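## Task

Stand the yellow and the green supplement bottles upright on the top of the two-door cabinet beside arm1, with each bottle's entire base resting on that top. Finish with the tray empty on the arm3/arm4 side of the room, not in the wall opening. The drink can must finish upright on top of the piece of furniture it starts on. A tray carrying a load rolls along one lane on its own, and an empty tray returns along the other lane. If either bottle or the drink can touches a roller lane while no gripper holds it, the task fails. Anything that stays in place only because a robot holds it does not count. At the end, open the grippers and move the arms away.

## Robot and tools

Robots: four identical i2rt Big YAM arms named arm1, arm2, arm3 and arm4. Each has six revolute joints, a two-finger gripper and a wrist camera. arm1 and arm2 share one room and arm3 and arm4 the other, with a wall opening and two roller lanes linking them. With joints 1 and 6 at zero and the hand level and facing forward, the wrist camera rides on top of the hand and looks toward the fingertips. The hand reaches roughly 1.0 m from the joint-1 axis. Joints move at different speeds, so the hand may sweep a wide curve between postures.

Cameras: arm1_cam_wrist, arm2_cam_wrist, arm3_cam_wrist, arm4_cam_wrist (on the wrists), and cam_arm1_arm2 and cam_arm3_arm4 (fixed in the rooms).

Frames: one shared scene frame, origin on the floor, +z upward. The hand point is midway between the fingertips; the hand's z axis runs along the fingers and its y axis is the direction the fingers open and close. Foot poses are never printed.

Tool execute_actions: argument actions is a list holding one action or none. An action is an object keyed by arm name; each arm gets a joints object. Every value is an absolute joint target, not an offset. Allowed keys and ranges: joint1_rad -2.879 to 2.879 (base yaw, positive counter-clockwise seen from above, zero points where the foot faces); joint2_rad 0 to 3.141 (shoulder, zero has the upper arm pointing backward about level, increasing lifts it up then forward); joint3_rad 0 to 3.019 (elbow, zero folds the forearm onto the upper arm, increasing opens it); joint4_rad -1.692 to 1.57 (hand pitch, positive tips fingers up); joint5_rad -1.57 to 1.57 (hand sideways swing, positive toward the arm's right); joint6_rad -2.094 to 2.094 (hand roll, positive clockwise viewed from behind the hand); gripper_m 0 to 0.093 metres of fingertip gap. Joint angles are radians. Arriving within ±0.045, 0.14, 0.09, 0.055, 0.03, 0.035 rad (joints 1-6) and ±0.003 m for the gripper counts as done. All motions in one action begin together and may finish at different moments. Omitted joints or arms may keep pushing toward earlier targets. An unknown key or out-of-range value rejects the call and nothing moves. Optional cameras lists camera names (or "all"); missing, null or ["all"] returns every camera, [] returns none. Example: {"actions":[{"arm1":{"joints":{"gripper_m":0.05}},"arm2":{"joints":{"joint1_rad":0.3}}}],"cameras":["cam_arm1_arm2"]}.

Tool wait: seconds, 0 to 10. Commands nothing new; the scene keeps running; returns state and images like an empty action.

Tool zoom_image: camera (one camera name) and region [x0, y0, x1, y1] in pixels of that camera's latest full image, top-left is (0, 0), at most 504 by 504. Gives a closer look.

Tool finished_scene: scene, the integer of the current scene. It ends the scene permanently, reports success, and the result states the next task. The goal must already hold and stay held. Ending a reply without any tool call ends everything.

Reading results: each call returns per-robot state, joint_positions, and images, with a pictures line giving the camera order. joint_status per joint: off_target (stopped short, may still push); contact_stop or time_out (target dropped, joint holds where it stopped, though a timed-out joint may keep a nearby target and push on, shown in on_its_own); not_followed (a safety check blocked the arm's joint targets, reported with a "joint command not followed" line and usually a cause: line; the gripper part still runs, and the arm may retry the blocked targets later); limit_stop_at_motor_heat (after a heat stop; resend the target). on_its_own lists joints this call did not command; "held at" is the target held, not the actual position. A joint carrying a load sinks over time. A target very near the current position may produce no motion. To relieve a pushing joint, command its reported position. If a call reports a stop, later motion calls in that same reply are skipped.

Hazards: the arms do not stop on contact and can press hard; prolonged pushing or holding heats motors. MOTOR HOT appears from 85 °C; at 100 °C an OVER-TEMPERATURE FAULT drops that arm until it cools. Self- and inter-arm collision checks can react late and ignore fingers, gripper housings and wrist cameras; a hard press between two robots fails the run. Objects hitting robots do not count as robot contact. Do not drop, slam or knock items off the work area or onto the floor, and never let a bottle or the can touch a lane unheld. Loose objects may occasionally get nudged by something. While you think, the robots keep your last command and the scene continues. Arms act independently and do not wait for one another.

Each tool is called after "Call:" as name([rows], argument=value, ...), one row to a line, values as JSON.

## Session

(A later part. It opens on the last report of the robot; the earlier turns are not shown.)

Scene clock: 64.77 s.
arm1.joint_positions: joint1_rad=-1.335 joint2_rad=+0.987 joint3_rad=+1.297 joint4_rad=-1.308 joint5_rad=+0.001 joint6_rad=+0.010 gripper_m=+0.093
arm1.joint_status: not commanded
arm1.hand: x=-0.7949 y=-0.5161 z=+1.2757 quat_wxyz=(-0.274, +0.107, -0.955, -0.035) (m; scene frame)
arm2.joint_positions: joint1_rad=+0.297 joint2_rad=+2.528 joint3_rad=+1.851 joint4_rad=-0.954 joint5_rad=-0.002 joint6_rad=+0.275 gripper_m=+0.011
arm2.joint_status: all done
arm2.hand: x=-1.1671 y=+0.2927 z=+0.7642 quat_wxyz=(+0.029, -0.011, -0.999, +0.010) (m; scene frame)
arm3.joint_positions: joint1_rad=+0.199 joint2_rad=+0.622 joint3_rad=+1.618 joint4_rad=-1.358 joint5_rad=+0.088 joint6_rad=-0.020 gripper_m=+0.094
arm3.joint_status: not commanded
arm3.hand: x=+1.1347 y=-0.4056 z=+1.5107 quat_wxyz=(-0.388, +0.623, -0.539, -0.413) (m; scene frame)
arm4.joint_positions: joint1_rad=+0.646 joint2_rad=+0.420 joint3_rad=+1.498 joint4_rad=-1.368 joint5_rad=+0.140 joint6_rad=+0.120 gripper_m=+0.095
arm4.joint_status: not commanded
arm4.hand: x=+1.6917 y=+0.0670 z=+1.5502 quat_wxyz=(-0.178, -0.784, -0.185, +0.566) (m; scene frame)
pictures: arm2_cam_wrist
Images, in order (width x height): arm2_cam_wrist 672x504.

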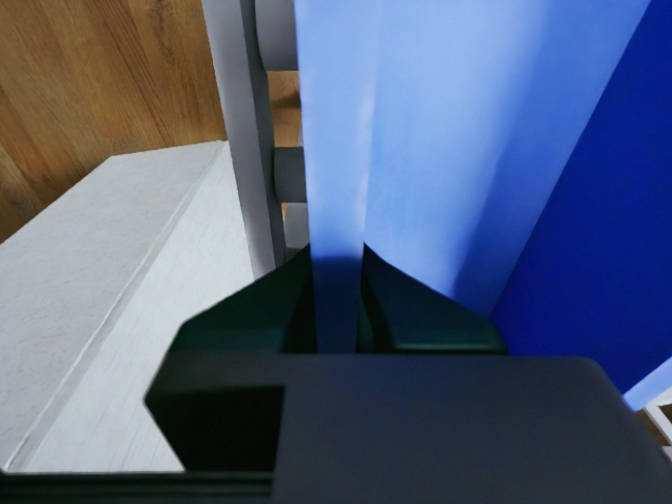

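Matches scene 1 contact height; release.

Call:
execute_actions([
  {"arm2":{"joints":{"gripper_m":0.034}}},
], cameras=["arm2_cam_wrist"])

Call:
execute_actions([
  {"arm2":{"joints":{"joint2_rad":2.3,"joint4_rad":-1.15}}},
], cameras=["arm2_cam_wrist","cam_arm1_arm2"])

Scene clock: 65.73 s.
arm1.joint_positions: joint1_rad=-1.335 joint2_rad=+0.987 joint3_rad=+1.297 joint4_rad=-1.308 joint5_rad=+0.001 joint6_rad=+0.010 gripper_m=+0.093
arm1.joint_status: not commanded
arm1.hand: x=-0.7949 y=-0.5161 z=+1.2757 quat_wxyz=(-0.274, +0.107, -0.955, -0.035) (m; scene frame)
arm2.joint_positions: joint1_rad=+0.296 joint2_rad=+2.528 joint3_rad=+1.851 joint4_rad=-0.954 joint5_rad=-0.004 joint6_rad=+0.275 gripper_m=+0.034
arm2.joint_status: all done
arm2.hand: x=-1.1669 y=+0.2928 z=+0.7642 quat_wxyz=(+0.029, -0.011, -0.999, +0.009) (m; scene frame)
arm3.joint_positions: joint1_rad=+0.199 joint2_rad=+0.622 joint3_rad=+1.618 joint4_rad=-1.358 joint5_rad=+0.088 joint6_rad=-0.020 gripper_m=+0.094
arm3.joint_status: not commanded
arm3.hand: x=+1.1347 y=-0.4056 z=+1.5107 quat_wxyz=(-0.388, +0.623, -0.539, -0.413) (m; scene frame)
arm4.joint_positions: joint1_rad=+0.646 joint2_rad=+0.420 joint3_rad=+1.498 joint4_rad=-1.368 joint5_rad=+0.140 joint6_rad=+0.120 gripper_m=+0.095
arm4.joint_status: not commanded
arm4.hand: x=+1.6917 y=+0.0670 z=+1.5502 quat_wxyz=(-0.178, -0.784, -0.185, +0.566) (m; scene frame)
pictures: arm2_cam_wrist
Images, in order (width x height): arm2_cam_wrist 672x504.

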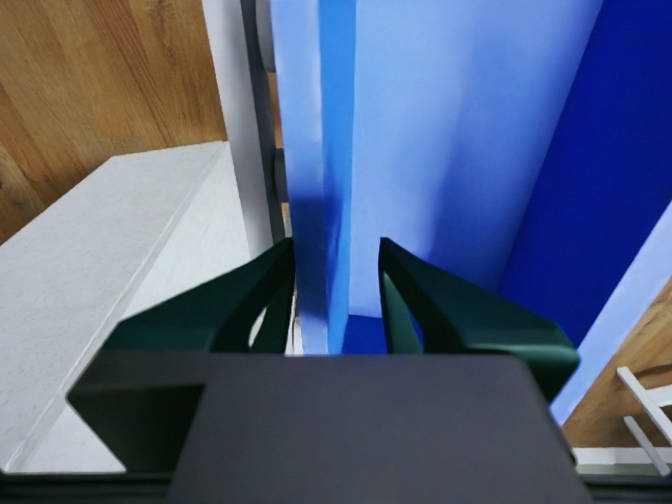

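Scene clock: 67.10 s.
arm1.joint_positions: joint1_rad=-1.335 joint2_rad=+0.987 joint3_rad=+1.297 joint4_rad=-1.308 joint5_rad=+0.001 joint6_rad=+0.010 gripper_m=+0.093
arm1.joint_status: not commanded
arm1.hand: x=-0.7949 y=-0.5161 z=+1.2757 quat_wxyz=(-0.274, +0.107, -0.955, -0.035) (m; scene frame)
arm2.joint_positions: joint1_rad=+0.296 joint2_rad=+2.306 joint3_rad=+1.866 joint4_rad=-1.133 joint5_rad=-0.004 joint6_rad=+0.275 gripper_m=+0.034
arm2.joint_status: all done
arm2.hand: x=-1.1501 y=+0.2981 z=+0.9128 quat_wxyz=(+0.001, -0.011, -1.000, +0.002) (m; scene frame)
arm3.joint_positions: joint1_rad=+0.199 joint2_rad=+0.622 joint3_rad=+1.618 joint4_rad=-1.358 joint5_rad=+0.088 joint6_rad=-0.020 gripper_m=+0.094
arm3.joint_status: not commanded
arm3.hand: x=+1.1347 y=-0.4056 z=+1.5107 quat_wxyz=(-0.388, +0.623, -0.539, -0.413) (m; scene frame)
arm4.joint_positions: joint1_rad=+0.646 joint2_rad=+0.420 joint3_rad=+1.498 joint4_rad=-1.368 joint5_rad=+0.140 joint6_rad=+0.120 gripper_m=+0.095
arm4.joint_status: not commanded
arm4.hand: x=+1.6917 y=+0.0670 z=+1.5502 quat_wxyz=(-0.178, -0.784, -0.185, +0.566) (m; scene frame)
pictures: arm2_cam_wrist, cam_arm1_arm2
Images, in order (width x height): arm2_cam_wrist 672x504, cam_arm1_arm2 672x504.

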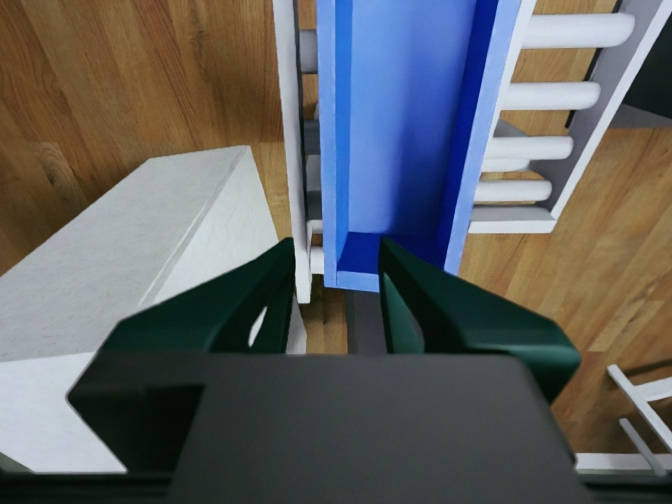

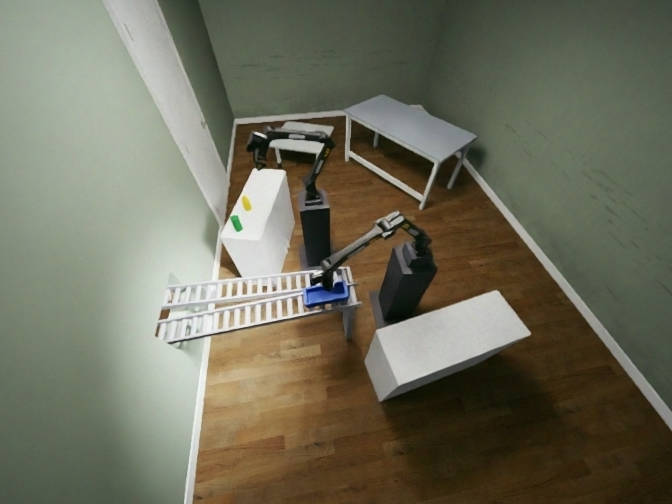

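Sits between the rails; see if it rolls.

Call:
execute_actions([
  {"arm2":{"joints":{"joint2_rad":1.0,"joint3_rad":1.3,"joint4_rad":-1.3}}},
], cameras=["cam_arm1_arm2"])

Call:
wait(seconds=6)

Scene clock: 69.33 s.
arm1.joint_positions: joint1_rad=-1.335 joint2_rad=+0.987 joint3_rad=+1.297 joint4_rad=-1.308 joint5_rad=+0.001 joint6_rad=+0.010 gripper_m=+0.093
arm1.joint_status: not commanded
arm1.hand: x=-0.7949 y=-0.5161 z=+1.2757 quat_wxyz=(-0.274, +0.107, -0.955, -0.035) (m; scene frame)
arm2.joint_positions: joint1_rad=+0.296 joint2_rad=+0.997 joint3_rad=+1.295 joint4_rad=-1.286 joint5_rad=-0.004 joint6_rad=+0.275 gripper_m=+0.034
arm2.joint_status: all done
arm2.hand: x=-1.4382 y=+0.2264 z=+1.3481 quat_wxyz=(-0.277, -0.009, -0.958, -0.073) (m; scene frame)
arm3.joint_positions: joint1_rad=+0.199 joint2_rad=+0.622 joint3_rad=+1.618 joint4_rad=-1.358 joint5_rad=+0.088 joint6_rad=-0.020 gripper_m=+0.094
arm3.joint_status: not commanded
arm3.hand: x=+1.1347 y=-0.4056 z=+1.5107 quat_wxyz=(-0.388, +0.623, -0.539, -0.413) (m; scene frame)
arm4.joint_positions: joint1_rad=+0.646 joint2_rad=+0.420 joint3_rad=+1.498 joint4_rad=-1.368 joint5_rad=+0.140 joint6_rad=+0.120 gripper_m=+0.095
arm4.joint_status: not commanded
arm4.hand: x=+1.6917 y=+0.0670 z=+1.5502 quat_wxyz=(-0.178, -0.784, -0.185, +0.566) (m; scene frame)
pictures: cam_arm1_arm2
Images, in order (width x height): cam_arm1_arm2 672x504.

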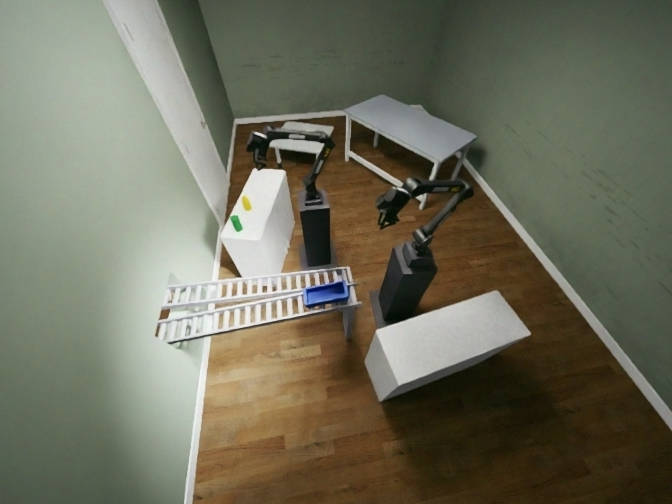

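Scene clock: 75.33 s.
arm1.joint_positions: joint1_rad=-1.335 joint2_rad=+0.987 joint3_rad=+1.297 joint4_rad=-1.308 joint5_rad=+0.001 joint6_rad=+0.010 gripper_m=+0.093
arm1.joint_status: not commanded
arm1.hand: x=-0.7949 y=-0.5161 z=+1.2757 quat_wxyz=(-0.274, +0.107, -0.955, -0.035) (m; scene frame)
arm2.joint_positions: joint1_rad=+0.296 joint2_rad=+0.997 joint3_rad=+1.295 joint4_rad=-1.286 joint5_rad=-0.004 joint6_rad=+0.275 gripper_m=+0.034
arm2.joint_status: all done
arm2.hand: x=-1.4382 y=+0.2264 z=+1.3481 quat_wxyz=(-0.277, -0.009, -0.958, -0.073) (m; scene frame)
arm3.joint_positions: joint1_rad=+0.199 joint2_rad=+0.622 joint3_rad=+1.618 joint4_rad=-1.358 joint5_rad=+0.088 joint6_rad=-0.020 gripper_m=+0.094
arm3.joint_status: not commanded
arm3.hand: x=+1.1347 y=-0.4056 z=+1.5107 quat_wxyz=(-0.388, +0.623, -0.539, -0.413) (m; scene frame)
arm4.joint_positions: joint1_rad=+0.646 joint2_rad=+0.420 joint3_rad=+1.498 joint4_rad=-1.368 joint5_rad=+0.140 joint6_rad=+0.120 gripper_m=+0.095
arm4.joint_status: not commanded
arm4.hand: x=+1.6917 y=+0.0670 z=+1.5502 quat_wxyz=(-0.178, -0.784, -0.185, +0.566) (m; scene frame)
wait: 6.00 s; at rest by 0.27 s
pictures: arm1_cam_wrist, arm2_cam_wrist, arm3_cam_wrist, arm4_cam_wrist, cam_arm1_arm2, cam_arm3_arm4
Images, in order (width x height): arm1_cam_wrist 672x504, arm2_cam_wrist 672x504, arm3_cam_wrist 672x504, arm4_cam_wrist 672x504, cam_arm1_arm2 672x504, cam_arm3_arm4 672x504.

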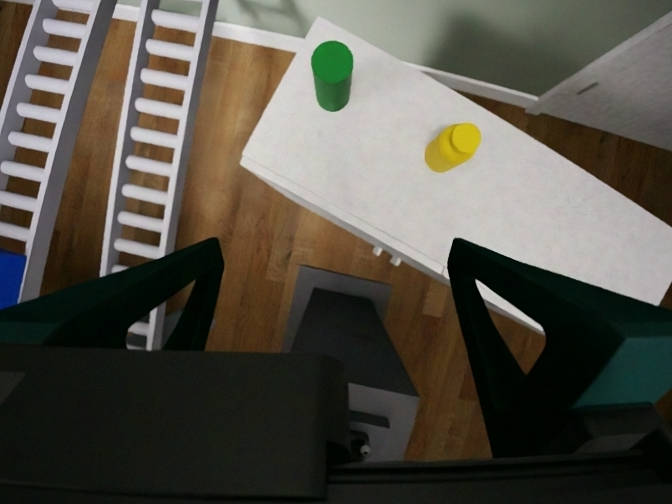

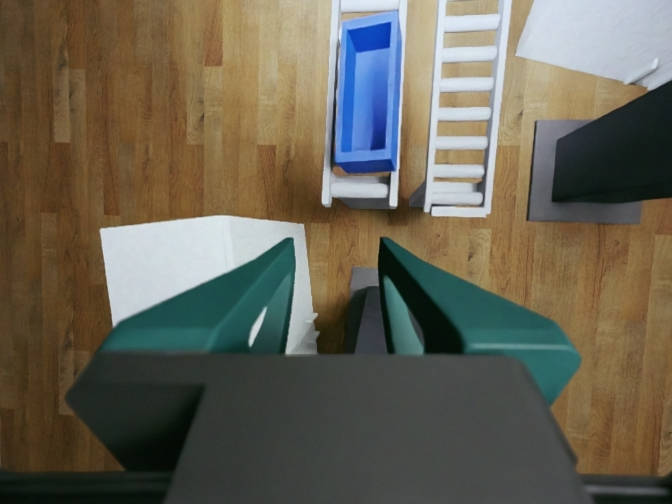

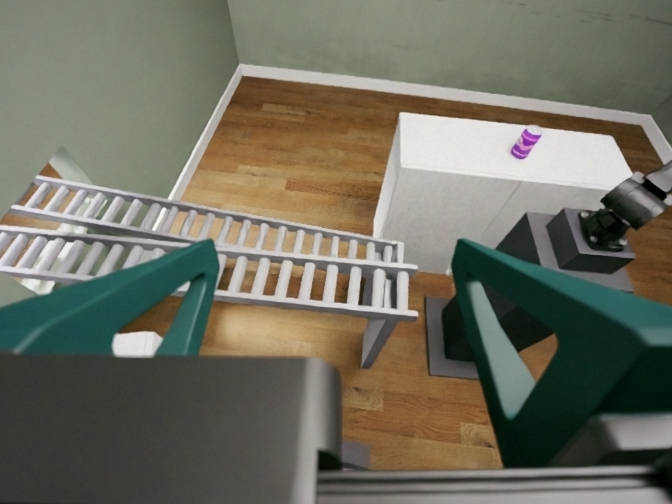

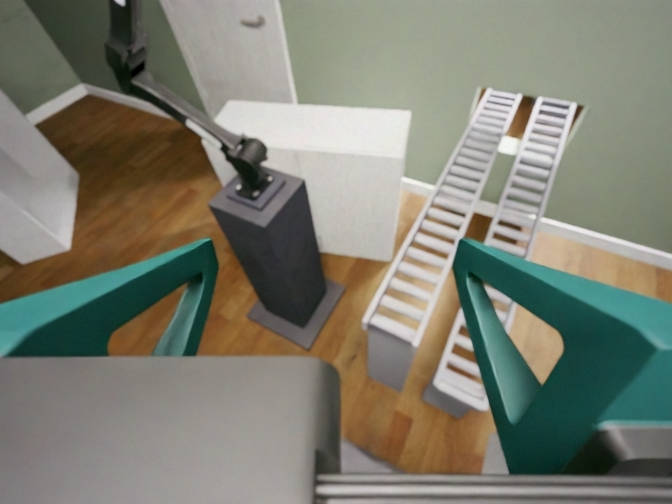

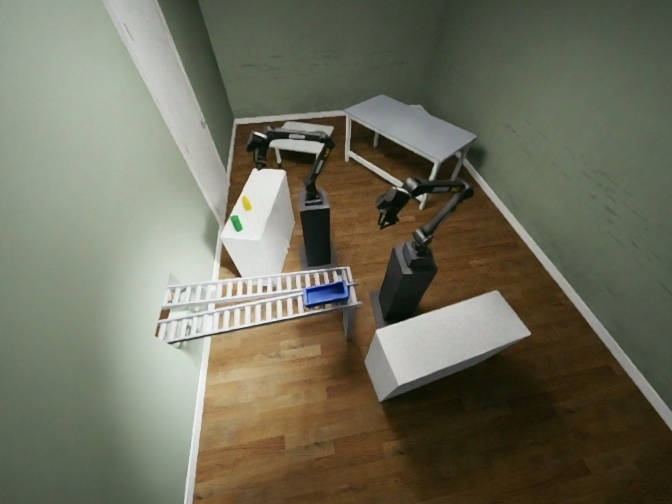

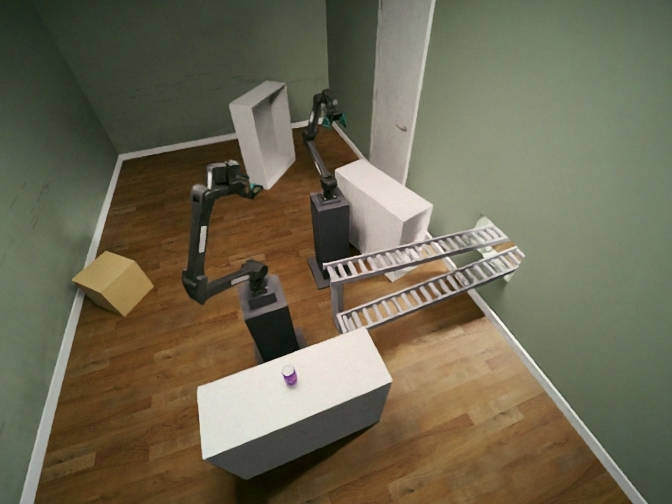

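Call:
zoom_image(camera="arm2_cam_wrist", region=[290,0,510,230])

Call:
zoom_image(camera="cam_arm1_arm2", region=[270,250,390,340])

Region (290, 0, 510, 230) of arm2_cam_wrist's 672x504 image, scaled by 2.191, with more detail than that image has; it fills the left 482 columns of this view, and the rest is white.

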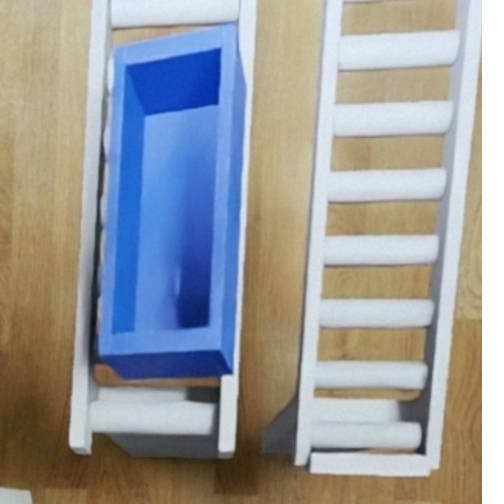

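Region (270, 250, 390, 340) of cam_arm1_arm2's 672x504 image, scaled by 4.200, with more detail than that image has; it fills the top 378 rows of this view, and the rest is white.

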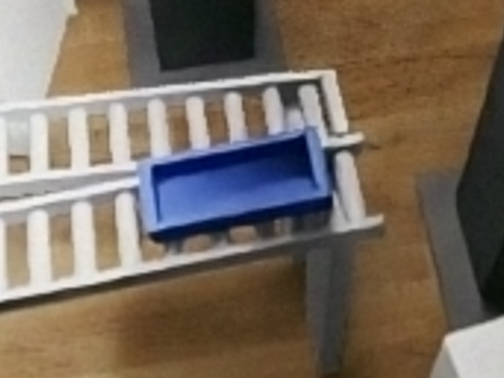

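Call:
execute_actions([
  {"arm2":{"joints":{"joint1_rad":0.31,"joint2_rad":2.3,"joint3_rad":1.88,"joint4_rad":-1.15,"gripper_m":0.045}}},
], cameras=["arm2_cam_wrist"])

Call:
execute_actions([
  {"arm2":{"joints":{"joint2_rad":2.47,"joint4_rad":-0.97}}},
], cameras=["arm2_cam_wrist"])

Scene clock: 79.07 s.
arm1.joint_positions: joint1_rad=-1.335 joint2_rad=+0.987 joint3_rad=+1.297 joint4_rad=-1.308 joint5_rad=+0.001 joint6_rad=+0.010 gripper_m=+0.093
arm1.joint_status: not commanded
arm1.hand: x=-0.7949 y=-0.5161 z=+1.2757 quat_wxyz=(-0.274, +0.107, -0.955, -0.035) (m; scene frame)
arm2.joint_positions: joint1_rad=+0.297 joint2_rad=+2.309 joint3_rad=+1.849 joint4_rad=-1.155 joint5_rad=-0.004 joint6_rad=+0.276 gripper_m=+0.045
arm2.joint_status: all done
arm2.hand: x=-1.1627 y=+0.2953 z=+0.9050 quat_wxyz=(+0.022, -0.011, -1.000, +0.007) (m; scene frame)
arm3.joint_positions: joint1_rad=+0.199 joint2_rad=+0.622 joint3_rad=+1.618 joint4_rad=-1.358 joint5_rad=+0.088 joint6_rad=-0.020 gripper_m=+0.094
arm3.joint_status: not commanded
arm3.hand: x=+1.1347 y=-0.4056 z=+1.5107 quat_wxyz=(-0.388, +0.623, -0.539, -0.413) (m; scene frame)
arm4.joint_positions: joint1_rad=+0.646 joint2_rad=+0.420 joint3_rad=+1.498 joint4_rad=-1.368 joint5_rad=+0.140 joint6_rad=+0.120 gripper_m=+0.095
arm4.joint_status: not commanded
arm4.hand: x=+1.6917 y=+0.0670 z=+1.5502 quat_wxyz=(-0.178, -0.784, -0.185, +0.566) (m; scene frame)
pictures: arm2_cam_wrist
Images, in order (width x height): arm2_cam_wrist 672x504.

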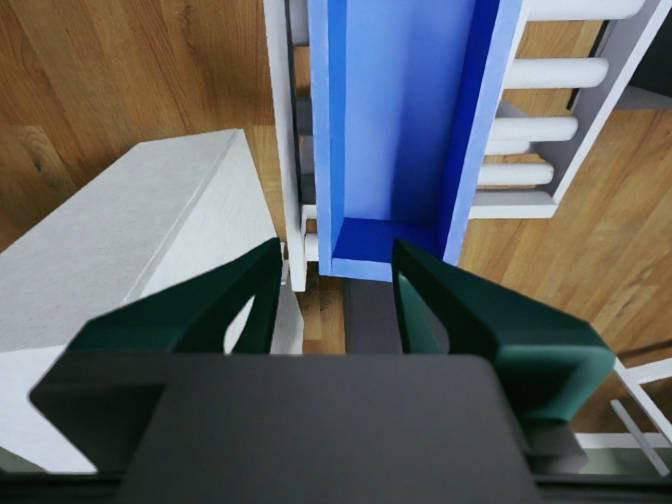

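Scene clock: 80.33 s.
arm1.joint_positions: joint1_rad=-1.335 joint2_rad=+0.987 joint3_rad=+1.297 joint4_rad=-1.308 joint5_rad=+0.001 joint6_rad=+0.010 gripper_m=+0.093
arm1.joint_status: not commanded
arm1.hand: x=-0.7949 y=-0.5161 z=+1.2757 quat_wxyz=(-0.274, +0.107, -0.955, -0.035) (m; scene frame)
arm2.joint_positions: joint1_rad=+0.297 joint2_rad=+2.487 joint3_rad=+1.858 joint4_rad=-0.986 joint5_rad=-0.004 joint6_rad=+0.276 gripper_m=+0.045
arm2.joint_status: all done
arm2.hand: x=-1.1593 y=+0.2954 z=+0.7925 quat_wxyz=(+0.021, -0.011, -1.000, +0.007) (m; scene frame)
arm3.joint_positions: joint1_rad=+0.199 joint2_rad=+0.622 joint3_rad=+1.618 joint4_rad=-1.358 joint5_rad=+0.088 joint6_rad=-0.020 gripper_m=+0.094
arm3.joint_status: not commanded
arm3.hand: x=+1.1347 y=-0.4056 z=+1.5107 quat_wxyz=(-0.388, +0.623, -0.539, -0.413) (m; scene frame)
arm4.joint_positions: joint1_rad=+0.646 joint2_rad=+0.420 joint3_rad=+1.498 joint4_rad=-1.368 joint5_rad=+0.140 joint6_rad=+0.120 gripper_m=+0.095
arm4.joint_status: not commanded
arm4.hand: x=+1.6917 y=+0.0670 z=+1.5502 quat_wxyz=(-0.178, -0.784, -0.185, +0.566) (m; scene frame)
pictures: arm2_cam_wrist
Images, in order (width x height): arm2_cam_wrist 672x504.

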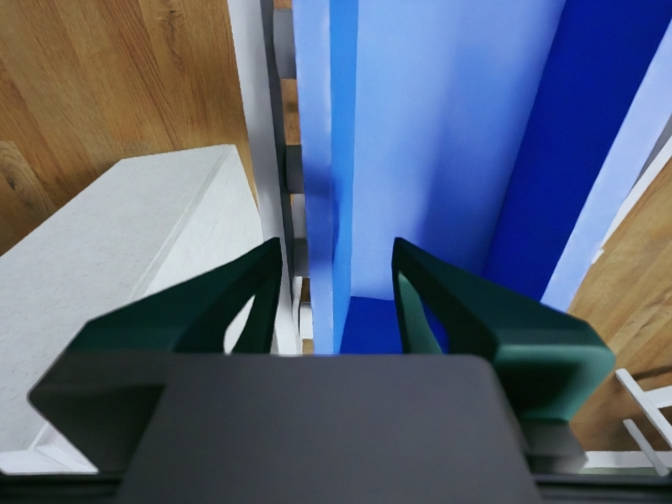

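Call:
execute_actions([
  {"arm2":{"joints":{"joint2_rad":2.515,"joint4_rad":-0.95}}},
], cameras=[])

Call:
execute_actions([
  {"arm2":{"joints":{"joint1_rad":0.345}}},
], cameras=["arm2_cam_wrist","cam_arm1_arm2"])

Scene clock: 81.87 s.
arm1.joint_positions: joint1_rad=-1.335 joint2_rad=+0.987 joint3_rad=+1.297 joint4_rad=-1.308 joint5_rad=+0.001 joint6_rad=+0.010 gripper_m=+0.093
arm1.joint_status: not commanded
arm1.hand: x=-0.7949 y=-0.5161 z=+1.2757 quat_wxyz=(-0.274, +0.107, -0.955, -0.035) (m; scene frame)
arm2.joint_positions: joint1_rad=+0.297 joint2_rad=+2.515 joint3_rad=+1.858 joint4_rad=-0.966 joint5_rad=-0.004 joint6_rad=+0.276 gripper_m=+0.045
arm2.joint_status: all done
arm2.hand: x=-1.1629 y=+0.2943 z=+0.7745 quat_wxyz=(+0.025, -0.011, -1.000, +0.008) (m; scene frame)
arm3.joint_positions: joint1_rad=+0.199 joint2_rad=+0.622 joint3_rad=+1.618 joint4_rad=-1.358 joint5_rad=+0.088 joint6_rad=-0.020 gripper_m=+0.094
arm3.joint_status: not commanded
arm3.hand: x=+1.1347 y=-0.4056 z=+1.5107 quat_wxyz=(-0.388, +0.623, -0.539, -0.413) (m; scene frame)
arm4.joint_positions: joint1_rad=+0.646 joint2_rad=+0.420 joint3_rad=+1.498 joint4_rad=-1.368 joint5_rad=+0.140 joint6_rad=+0.120 gripper_m=+0.095
arm4.joint_status: not commanded
arm4.hand: x=+1.6917 y=+0.0670 z=+1.5502 quat_wxyz=(-0.178, -0.784, -0.185, +0.566) (m; scene frame)
pictures: none
No camera images: the call's "cameras" was empty. Leave "cameras" out to get every camera's image.

Scene clock: 82.63 s.
arm1.joint_positions: joint1_rad=-1.335 joint2_rad=+0.987 joint3_rad=+1.297 joint4_rad=-1.308 joint5_rad=+0.001 joint6_rad=+0.010 gripper_m=+0.093
arm1.joint_status: not commanded
arm1.hand: x=-0.7949 y=-0.5161 z=+1.2757 quat_wxyz=(-0.274, +0.107, -0.955, -0.035) (m; scene frame)
arm2.joint_positions: joint1_rad=+0.344 joint2_rad=+2.515 joint3_rad=+1.858 joint4_rad=-0.966 joint5_rad=-0.001 joint6_rad=+0.276 gripper_m=+0.045
arm2.joint_status: all done
arm2.hand: x=-1.1711 y=+0.3234 z=+0.7743 quat_wxyz=(+0.025, +0.012, -1.000, +0.010) (m; scene frame)
arm3.joint_positions: joint1_rad=+0.199 joint2_rad=+0.622 joint3_rad=+1.618 joint4_rad=-1.358 joint5_rad=+0.088 joint6_rad=-0.020 gripper_m=+0.094
arm3.joint_status: not commanded
arm3.hand: x=+1.1347 y=-0.4056 z=+1.5107 quat_wxyz=(-0.388, +0.623, -0.539, -0.413) (m; scene frame)
arm4.joint_positions: joint1_rad=+0.646 joint2_rad=+0.420 joint3_rad=+1.498 joint4_rad=-1.368 joint5_rad=+0.140 joint6_rad=+0.120 gripper_m=+0.095
arm4.joint_status: not commanded
arm4.hand: x=+1.6917 y=+0.0670 z=+1.5502 quat_wxyz=(-0.178, -0.784, -0.185, +0.566) (m; scene frame)
pictures: arm2_cam_wrist, cam_arm1_arm2
Images, in order (width x height): arm2_cam_wrist 672x504, cam_arm1_arm2 672x504.

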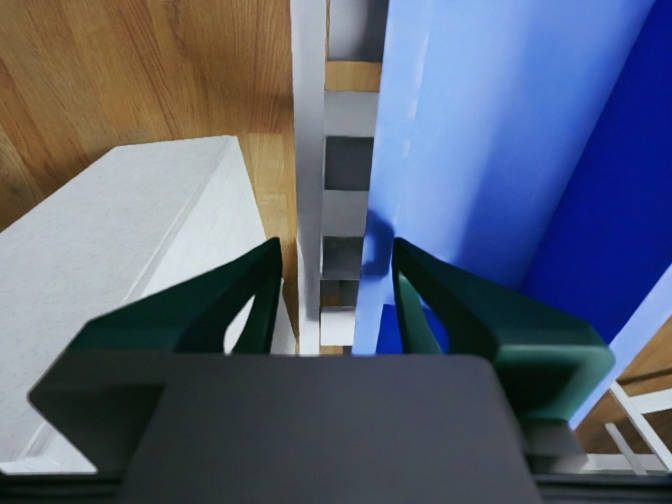

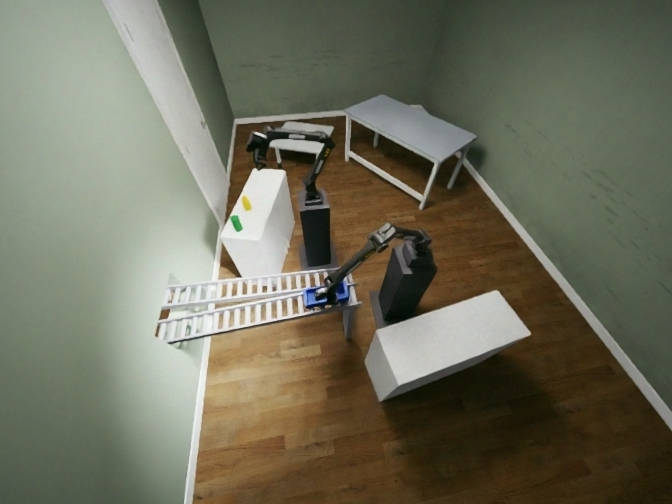

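Call:
execute_actions([
  {"arm2":{"joints":{"joint1_rad":0.38}}},
], cameras=["arm2_cam_wrist","cam_arm1_arm2"])

Scene clock: 83.83 s.
arm1.joint_positions: joint1_rad=-1.335 joint2_rad=+0.987 joint3_rad=+1.297 joint4_rad=-1.308 joint5_rad=+0.001 joint6_rad=+0.010 gripper_m=+0.093
arm1.joint_status: not commanded
arm1.hand: x=-0.7949 y=-0.5161 z=+1.2757 quat_wxyz=(-0.274, +0.107, -0.955, -0.035) (m; scene frame)
arm2.joint_positions: joint1_rad=+0.369 joint2_rad=+2.515 joint3_rad=+1.858 joint4_rad=-0.966 joint5_rad=+0.001 joint6_rad=+0.276 gripper_m=+0.045
arm2.joint_status: all done
arm2.hand: x=-1.1762 y=+0.3390 z=+0.7742 quat_wxyz=(+0.025, +0.025, -0.999, +0.012) (m; scene frame)
arm3.joint_positions: joint1_rad=+0.199 joint2_rad=+0.622 joint3_rad=+1.618 joint4_rad=-1.358 joint5_rad=+0.088 joint6_rad=-0.020 gripper_m=+0.094
arm3.joint_status: not commanded
arm3.hand: x=+1.1347 y=-0.4056 z=+1.5107 quat_wxyz=(-0.388, +0.623, -0.539, -0.413) (m; scene frame)
arm4.joint_positions: joint1_rad=+0.646 joint2_rad=+0.420 joint3_rad=+1.498 joint4_rad=-1.368 joint5_rad=+0.140 joint6_rad=+0.120 gripper_m=+0.095
arm4.joint_status: not commanded
arm4.hand: x=+1.6917 y=+0.0670 z=+1.5502 quat_wxyz=(-0.178, -0.784, -0.185, +0.566) (m; scene frame)
pictures: arm2_cam_wrist, cam_arm1_arm2
Images, in order (width x height): arm2_cam_wrist 672x504, cam_arm1_arm2 672x504.

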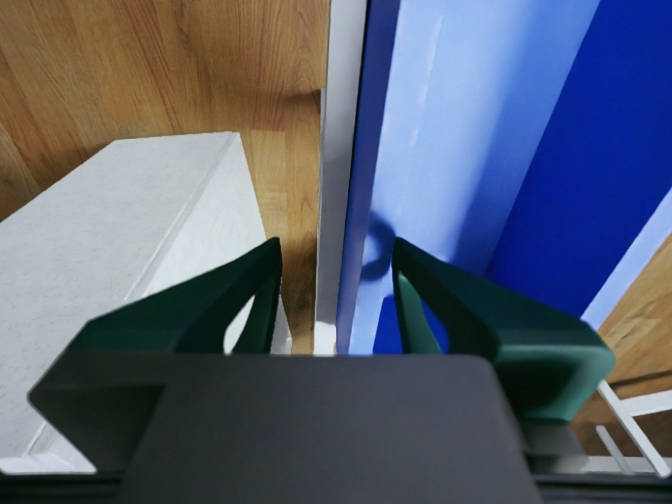

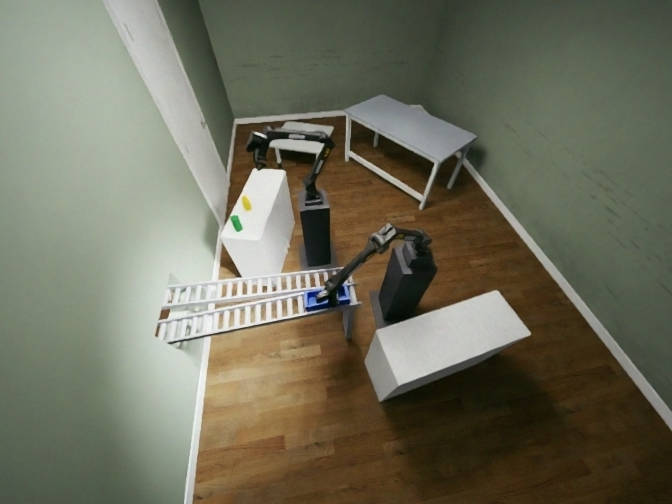

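Gap closed. Ease and lift.

Call:
execute_actions([
  {"arm2":{"joints":{"joint1_rad":0.34}}},
], cameras=["arm2_cam_wrist"])

Call:
execute_actions([
  {"arm2":{"joints":{"joint2_rad":2.2,"joint4_rad":-1.24}}},
], cameras=["arm2_cam_wrist","cam_arm1_arm2"])

Call:
execute_actions([
  {"arm2":{"joints":{"joint2_rad":1.0,"joint3_rad":1.3,"joint4_rad":-1.3}}},
], cameras=["cam_arm3_arm4","cam_arm1_arm2"])

Scene clock: 86.70 s.
arm1.joint_positions: joint1_rad=-1.335 joint2_rad=+0.987 joint3_rad=+1.297 joint4_rad=-1.308 joint5_rad=+0.001 joint6_rad=+0.010 gripper_m=+0.093
arm1.joint_status: not commanded
arm1.hand: x=-0.7949 y=-0.5161 z=+1.2757 quat_wxyz=(-0.274, +0.107, -0.955, -0.035) (m; scene frame)
arm2.joint_positions: joint1_rad=+0.347 joint2_rad=+2.515 joint3_rad=+1.858 joint4_rad=-0.966 joint5_rad=+0.001 joint6_rad=+0.276 gripper_m=+0.045
arm2.joint_status: all done
arm2.hand: x=-1.1716 y=+0.3249 z=+0.7743 quat_wxyz=(+0.025, +0.014, -1.000, +0.011) (m; scene frame)
arm3.joint_positions: joint1_rad=+0.199 joint2_rad=+0.622 joint3_rad=+1.618 joint4_rad=-1.358 joint5_rad=+0.088 joint6_rad=-0.020 gripper_m=+0.094
arm3.joint_status: not commanded
arm3.hand: x=+1.1347 y=-0.4056 z=+1.5107 quat_wxyz=(-0.388, +0.623, -0.539, -0.413) (m; scene frame)
arm4.joint_positions: joint1_rad=+0.646 joint2_rad=+0.420 joint3_rad=+1.498 joint4_rad=-1.368 joint5_rad=+0.140 joint6_rad=+0.120 gripper_m=+0.095
arm4.joint_status: not commanded
arm4.hand: x=+1.6917 y=+0.0670 z=+1.5502 quat_wxyz=(-0.178, -0.784, -0.185, +0.566) (m; scene frame)
pictures: arm2_cam_wrist
Images, in order (width x height): arm2_cam_wrist 672x504.

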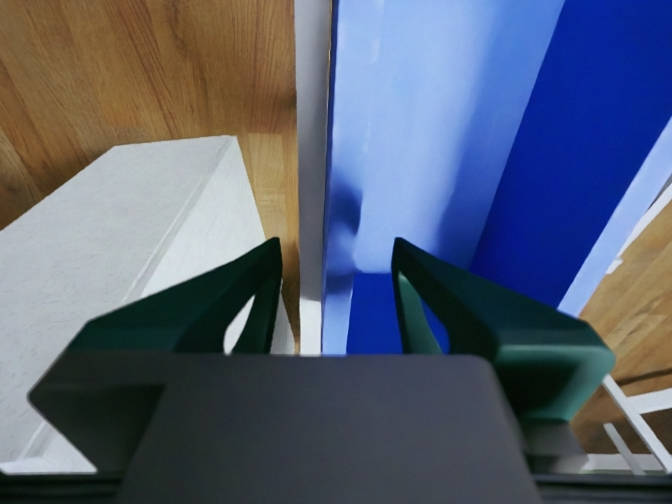

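Scene clock: 88.20 s.
arm1.joint_positions: joint1_rad=-1.335 joint2_rad=+0.987 joint3_rad=+1.297 joint4_rad=-1.308 joint5_rad=+0.001 joint6_rad=+0.010 gripper_m=+0.093
arm1.joint_status: not commanded
arm1.hand: x=-0.7949 y=-0.5161 z=+1.2757 quat_wxyz=(-0.274, +0.107, -0.955, -0.035) (m; scene frame)
arm2.joint_positions: joint1_rad=+0.347 joint2_rad=+2.213 joint3_rad=+1.871 joint4_rad=-1.226 joint5_rad=+0.001 joint6_rad=+0.276 gripper_m=+0.045
arm2.joint_status: all done
arm2.hand: x=-1.1663 y=+0.3279 z=+0.9745 quat_wxyz=(-0.002, +0.014, -1.000, +0.004) (m; scene frame)
arm3.joint_positions: joint1_rad=+0.199 joint2_rad=+0.622 joint3_rad=+1.618 joint4_rad=-1.358 joint5_rad=+0.088 joint6_rad=-0.020 gripper_m=+0.094
arm3.joint_status: not commanded
arm3.hand: x=+1.1347 y=-0.4056 z=+1.5107 quat_wxyz=(-0.388, +0.623, -0.539, -0.413) (m; scene frame)
arm4.joint_positions: joint1_rad=+0.646 joint2_rad=+0.420 joint3_rad=+1.498 joint4_rad=-1.368 joint5_rad=+0.140 joint6_rad=+0.120 gripper_m=+0.095
arm4.joint_status: not commanded
arm4.hand: x=+1.6917 y=+0.0670 z=+1.5502 quat_wxyz=(-0.178, -0.784, -0.185, +0.566) (m; scene frame)
pictures: arm2_cam_wrist, cam_arm1_arm2
Images, in order (width x height): arm2_cam_wrist 672x504, cam_arm1_arm2 672x504.

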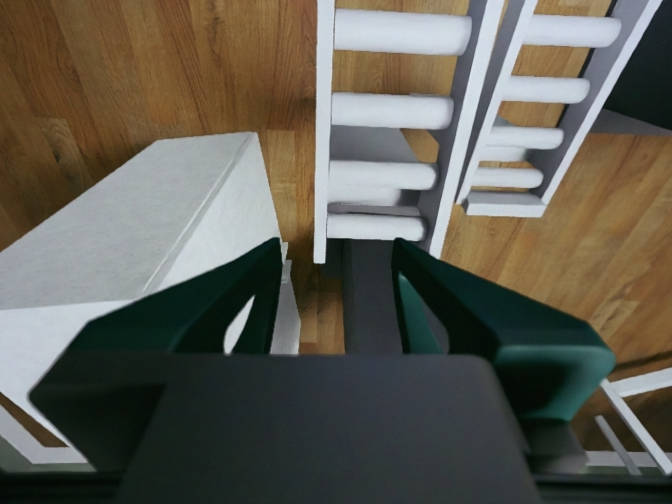

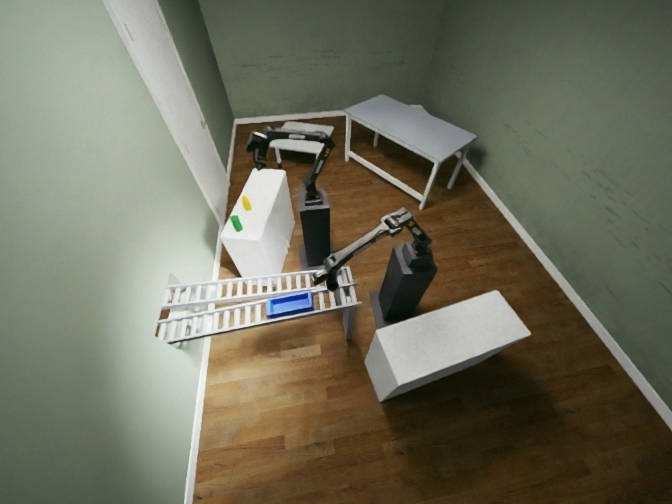

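Scene clock: 90.03 s.
arm1.joint_positions: joint1_rad=-1.335 joint2_rad=+0.987 joint3_rad=+1.297 joint4_rad=-1.308 joint5_rad=+0.001 joint6_rad=+0.010 gripper_m=+0.093
arm1.joint_status: not commanded
arm1.hand: x=-0.7949 y=-0.5161 z=+1.2757 quat_wxyz=(-0.274, +0.107, -0.955, -0.035) (m; scene frame)
arm2.joint_positions: joint1_rad=+0.347 joint2_rad=+0.998 joint3_rad=+1.295 joint4_rad=-1.287 joint5_rad=+0.001 joint6_rad=+0.276 gripper_m=+0.045
arm2.joint_status: all done
arm2.hand: x=-1.4430 y=+0.2437 z=+1.3475 quat_wxyz=(-0.275, +0.014, -0.958, -0.078) (m; scene frame)
arm3.joint_positions: joint1_rad=+0.199 joint2_rad=+0.622 joint3_rad=+1.618 joint4_rad=-1.358 joint5_rad=+0.088 joint6_rad=-0.020 gripper_m=+0.094
arm3.joint_status: not commanded
arm3.hand: x=+1.1347 y=-0.4056 z=+1.5107 quat_wxyz=(-0.388, +0.623, -0.539, -0.413) (m; scene frame)
arm4.joint_positions: joint1_rad=+0.646 joint2_rad=+0.420 joint3_rad=+1.498 joint4_rad=-1.368 joint5_rad=+0.140 joint6_rad=+0.120 gripper_m=+0.095
arm4.joint_status: not commanded
arm4.hand: x=+1.6917 y=+0.0670 z=+1.5502 quat_wxyz=(-0.178, -0.784, -0.185, +0.566) (m; scene frame)
pictures: cam_arm1_arm2, cam_arm3_arm4
Images, in order (width x height): cam_arm1_arm2 672x504, cam_arm3_arm4 672x504.

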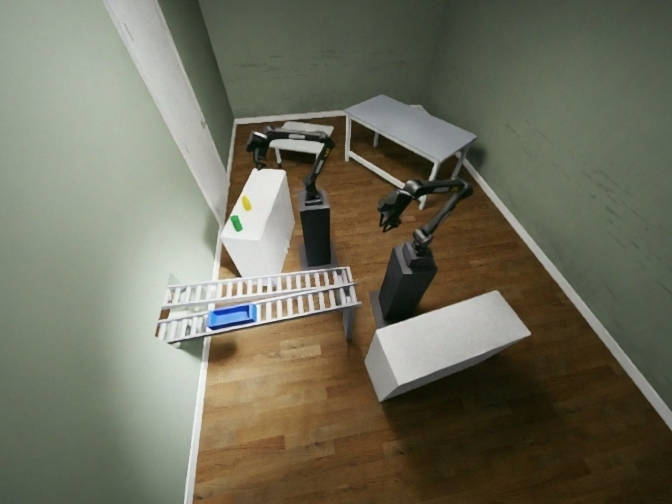

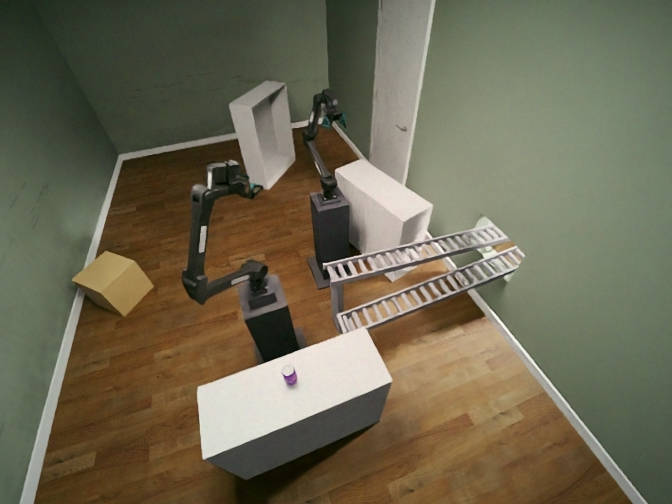

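Rolling.

Call:
wait(seconds=9)

Scene clock: 99.20 s.
arm1.joint_positions: joint1_rad=-1.335 joint2_rad=+0.987 joint3_rad=+1.297 joint4_rad=-1.308 joint5_rad=+0.001 joint6_rad=+0.010 gripper_m=+0.093
arm1.joint_status: not commanded
arm1.hand: x=-0.7949 y=-0.5161 z=+1.2757 quat_wxyz=(-0.274, +0.107, -0.955, -0.035) (m; scene frame)
arm2.joint_positions: joint1_rad=+0.347 joint2_rad=+0.998 joint3_rad=+1.295 joint4_rad=-1.287 joint5_rad=+0.001 joint6_rad=+0.276 gripper_m=+0.045
arm2.joint_status: all done
arm2.hand: x=-1.4430 y=+0.2437 z=+1.3475 quat_wxyz=(-0.275, +0.014, -0.958, -0.078) (m; scene frame)
arm3.joint_positions: joint1_rad=+0.199 joint2_rad=+0.622 joint3_rad=+1.618 joint4_rad=-1.358 joint5_rad=+0.088 joint6_rad=-0.020 gripper_m=+0.094
arm3.joint_status: not commanded
arm3.hand: x=+1.1347 y=-0.4056 z=+1.5107 quat_wxyz=(-0.388, +0.623, -0.539, -0.413) (m; scene frame)
arm4.joint_positions: joint1_rad=+0.646 joint2_rad=+0.420 joint3_rad=+1.498 joint4_rad=-1.368 joint5_rad=+0.140 joint6_rad=+0.120 gripper_m=+0.095
arm4.joint_status: not commanded
arm4.hand: x=+1.6917 y=+0.0670 z=+1.5502 quat_wxyz=(-0.178, -0.784, -0.185, +0.566) (m; scene frame)
wait: 9.00 s; at rest by 0.10 s
pictures: arm1_cam_wrist, arm2_cam_wrist, arm3_cam_wrist, arm4_cam_wrist, cam_arm1_arm2, cam_arm3_arm4
Images, in order (width x height): arm1_cam_wrist 672x504, arm2_cam_wrist 672x504, arm3_cam_wrist 672x504, arm4_cam_wrist 672x504, cam_arm1_arm2 672x504, cam_arm3_arm4 672x504.

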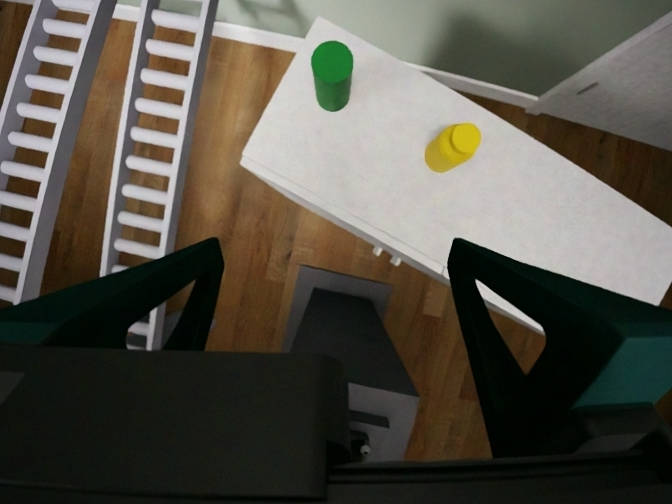

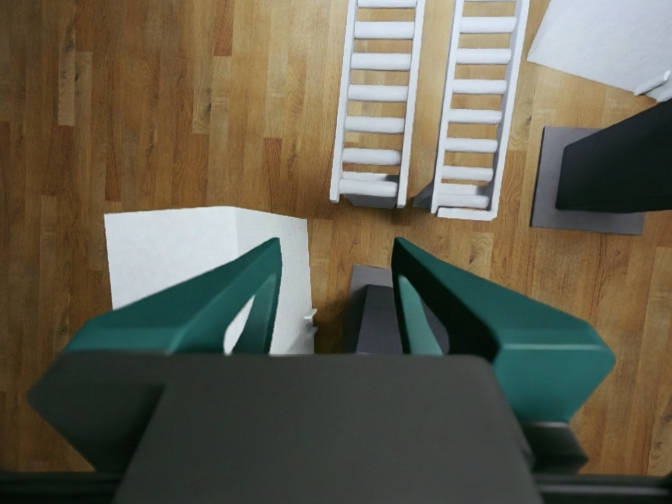

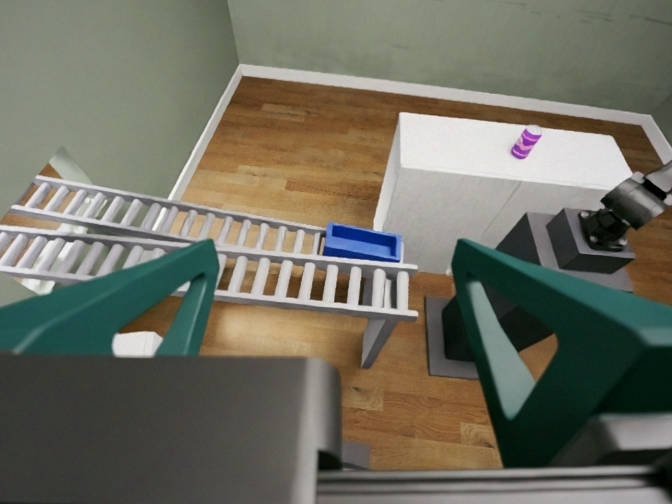

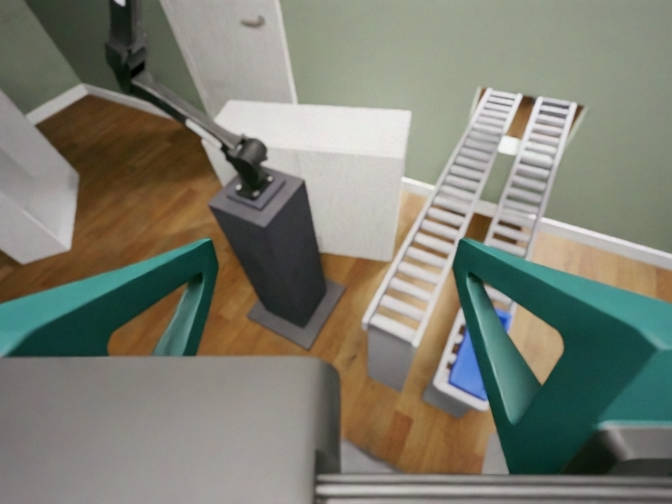

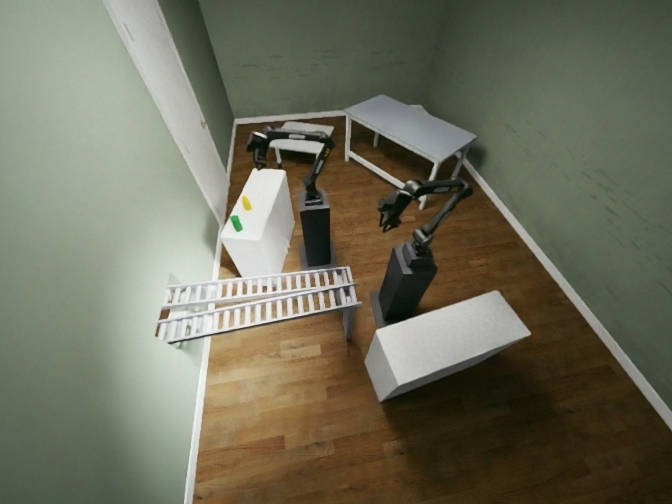

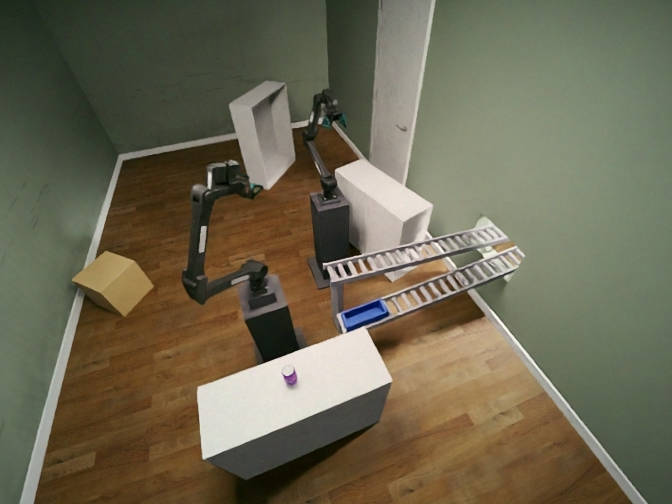

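Call:
finished_scene(scene=2)

The scene is finished: the task was done.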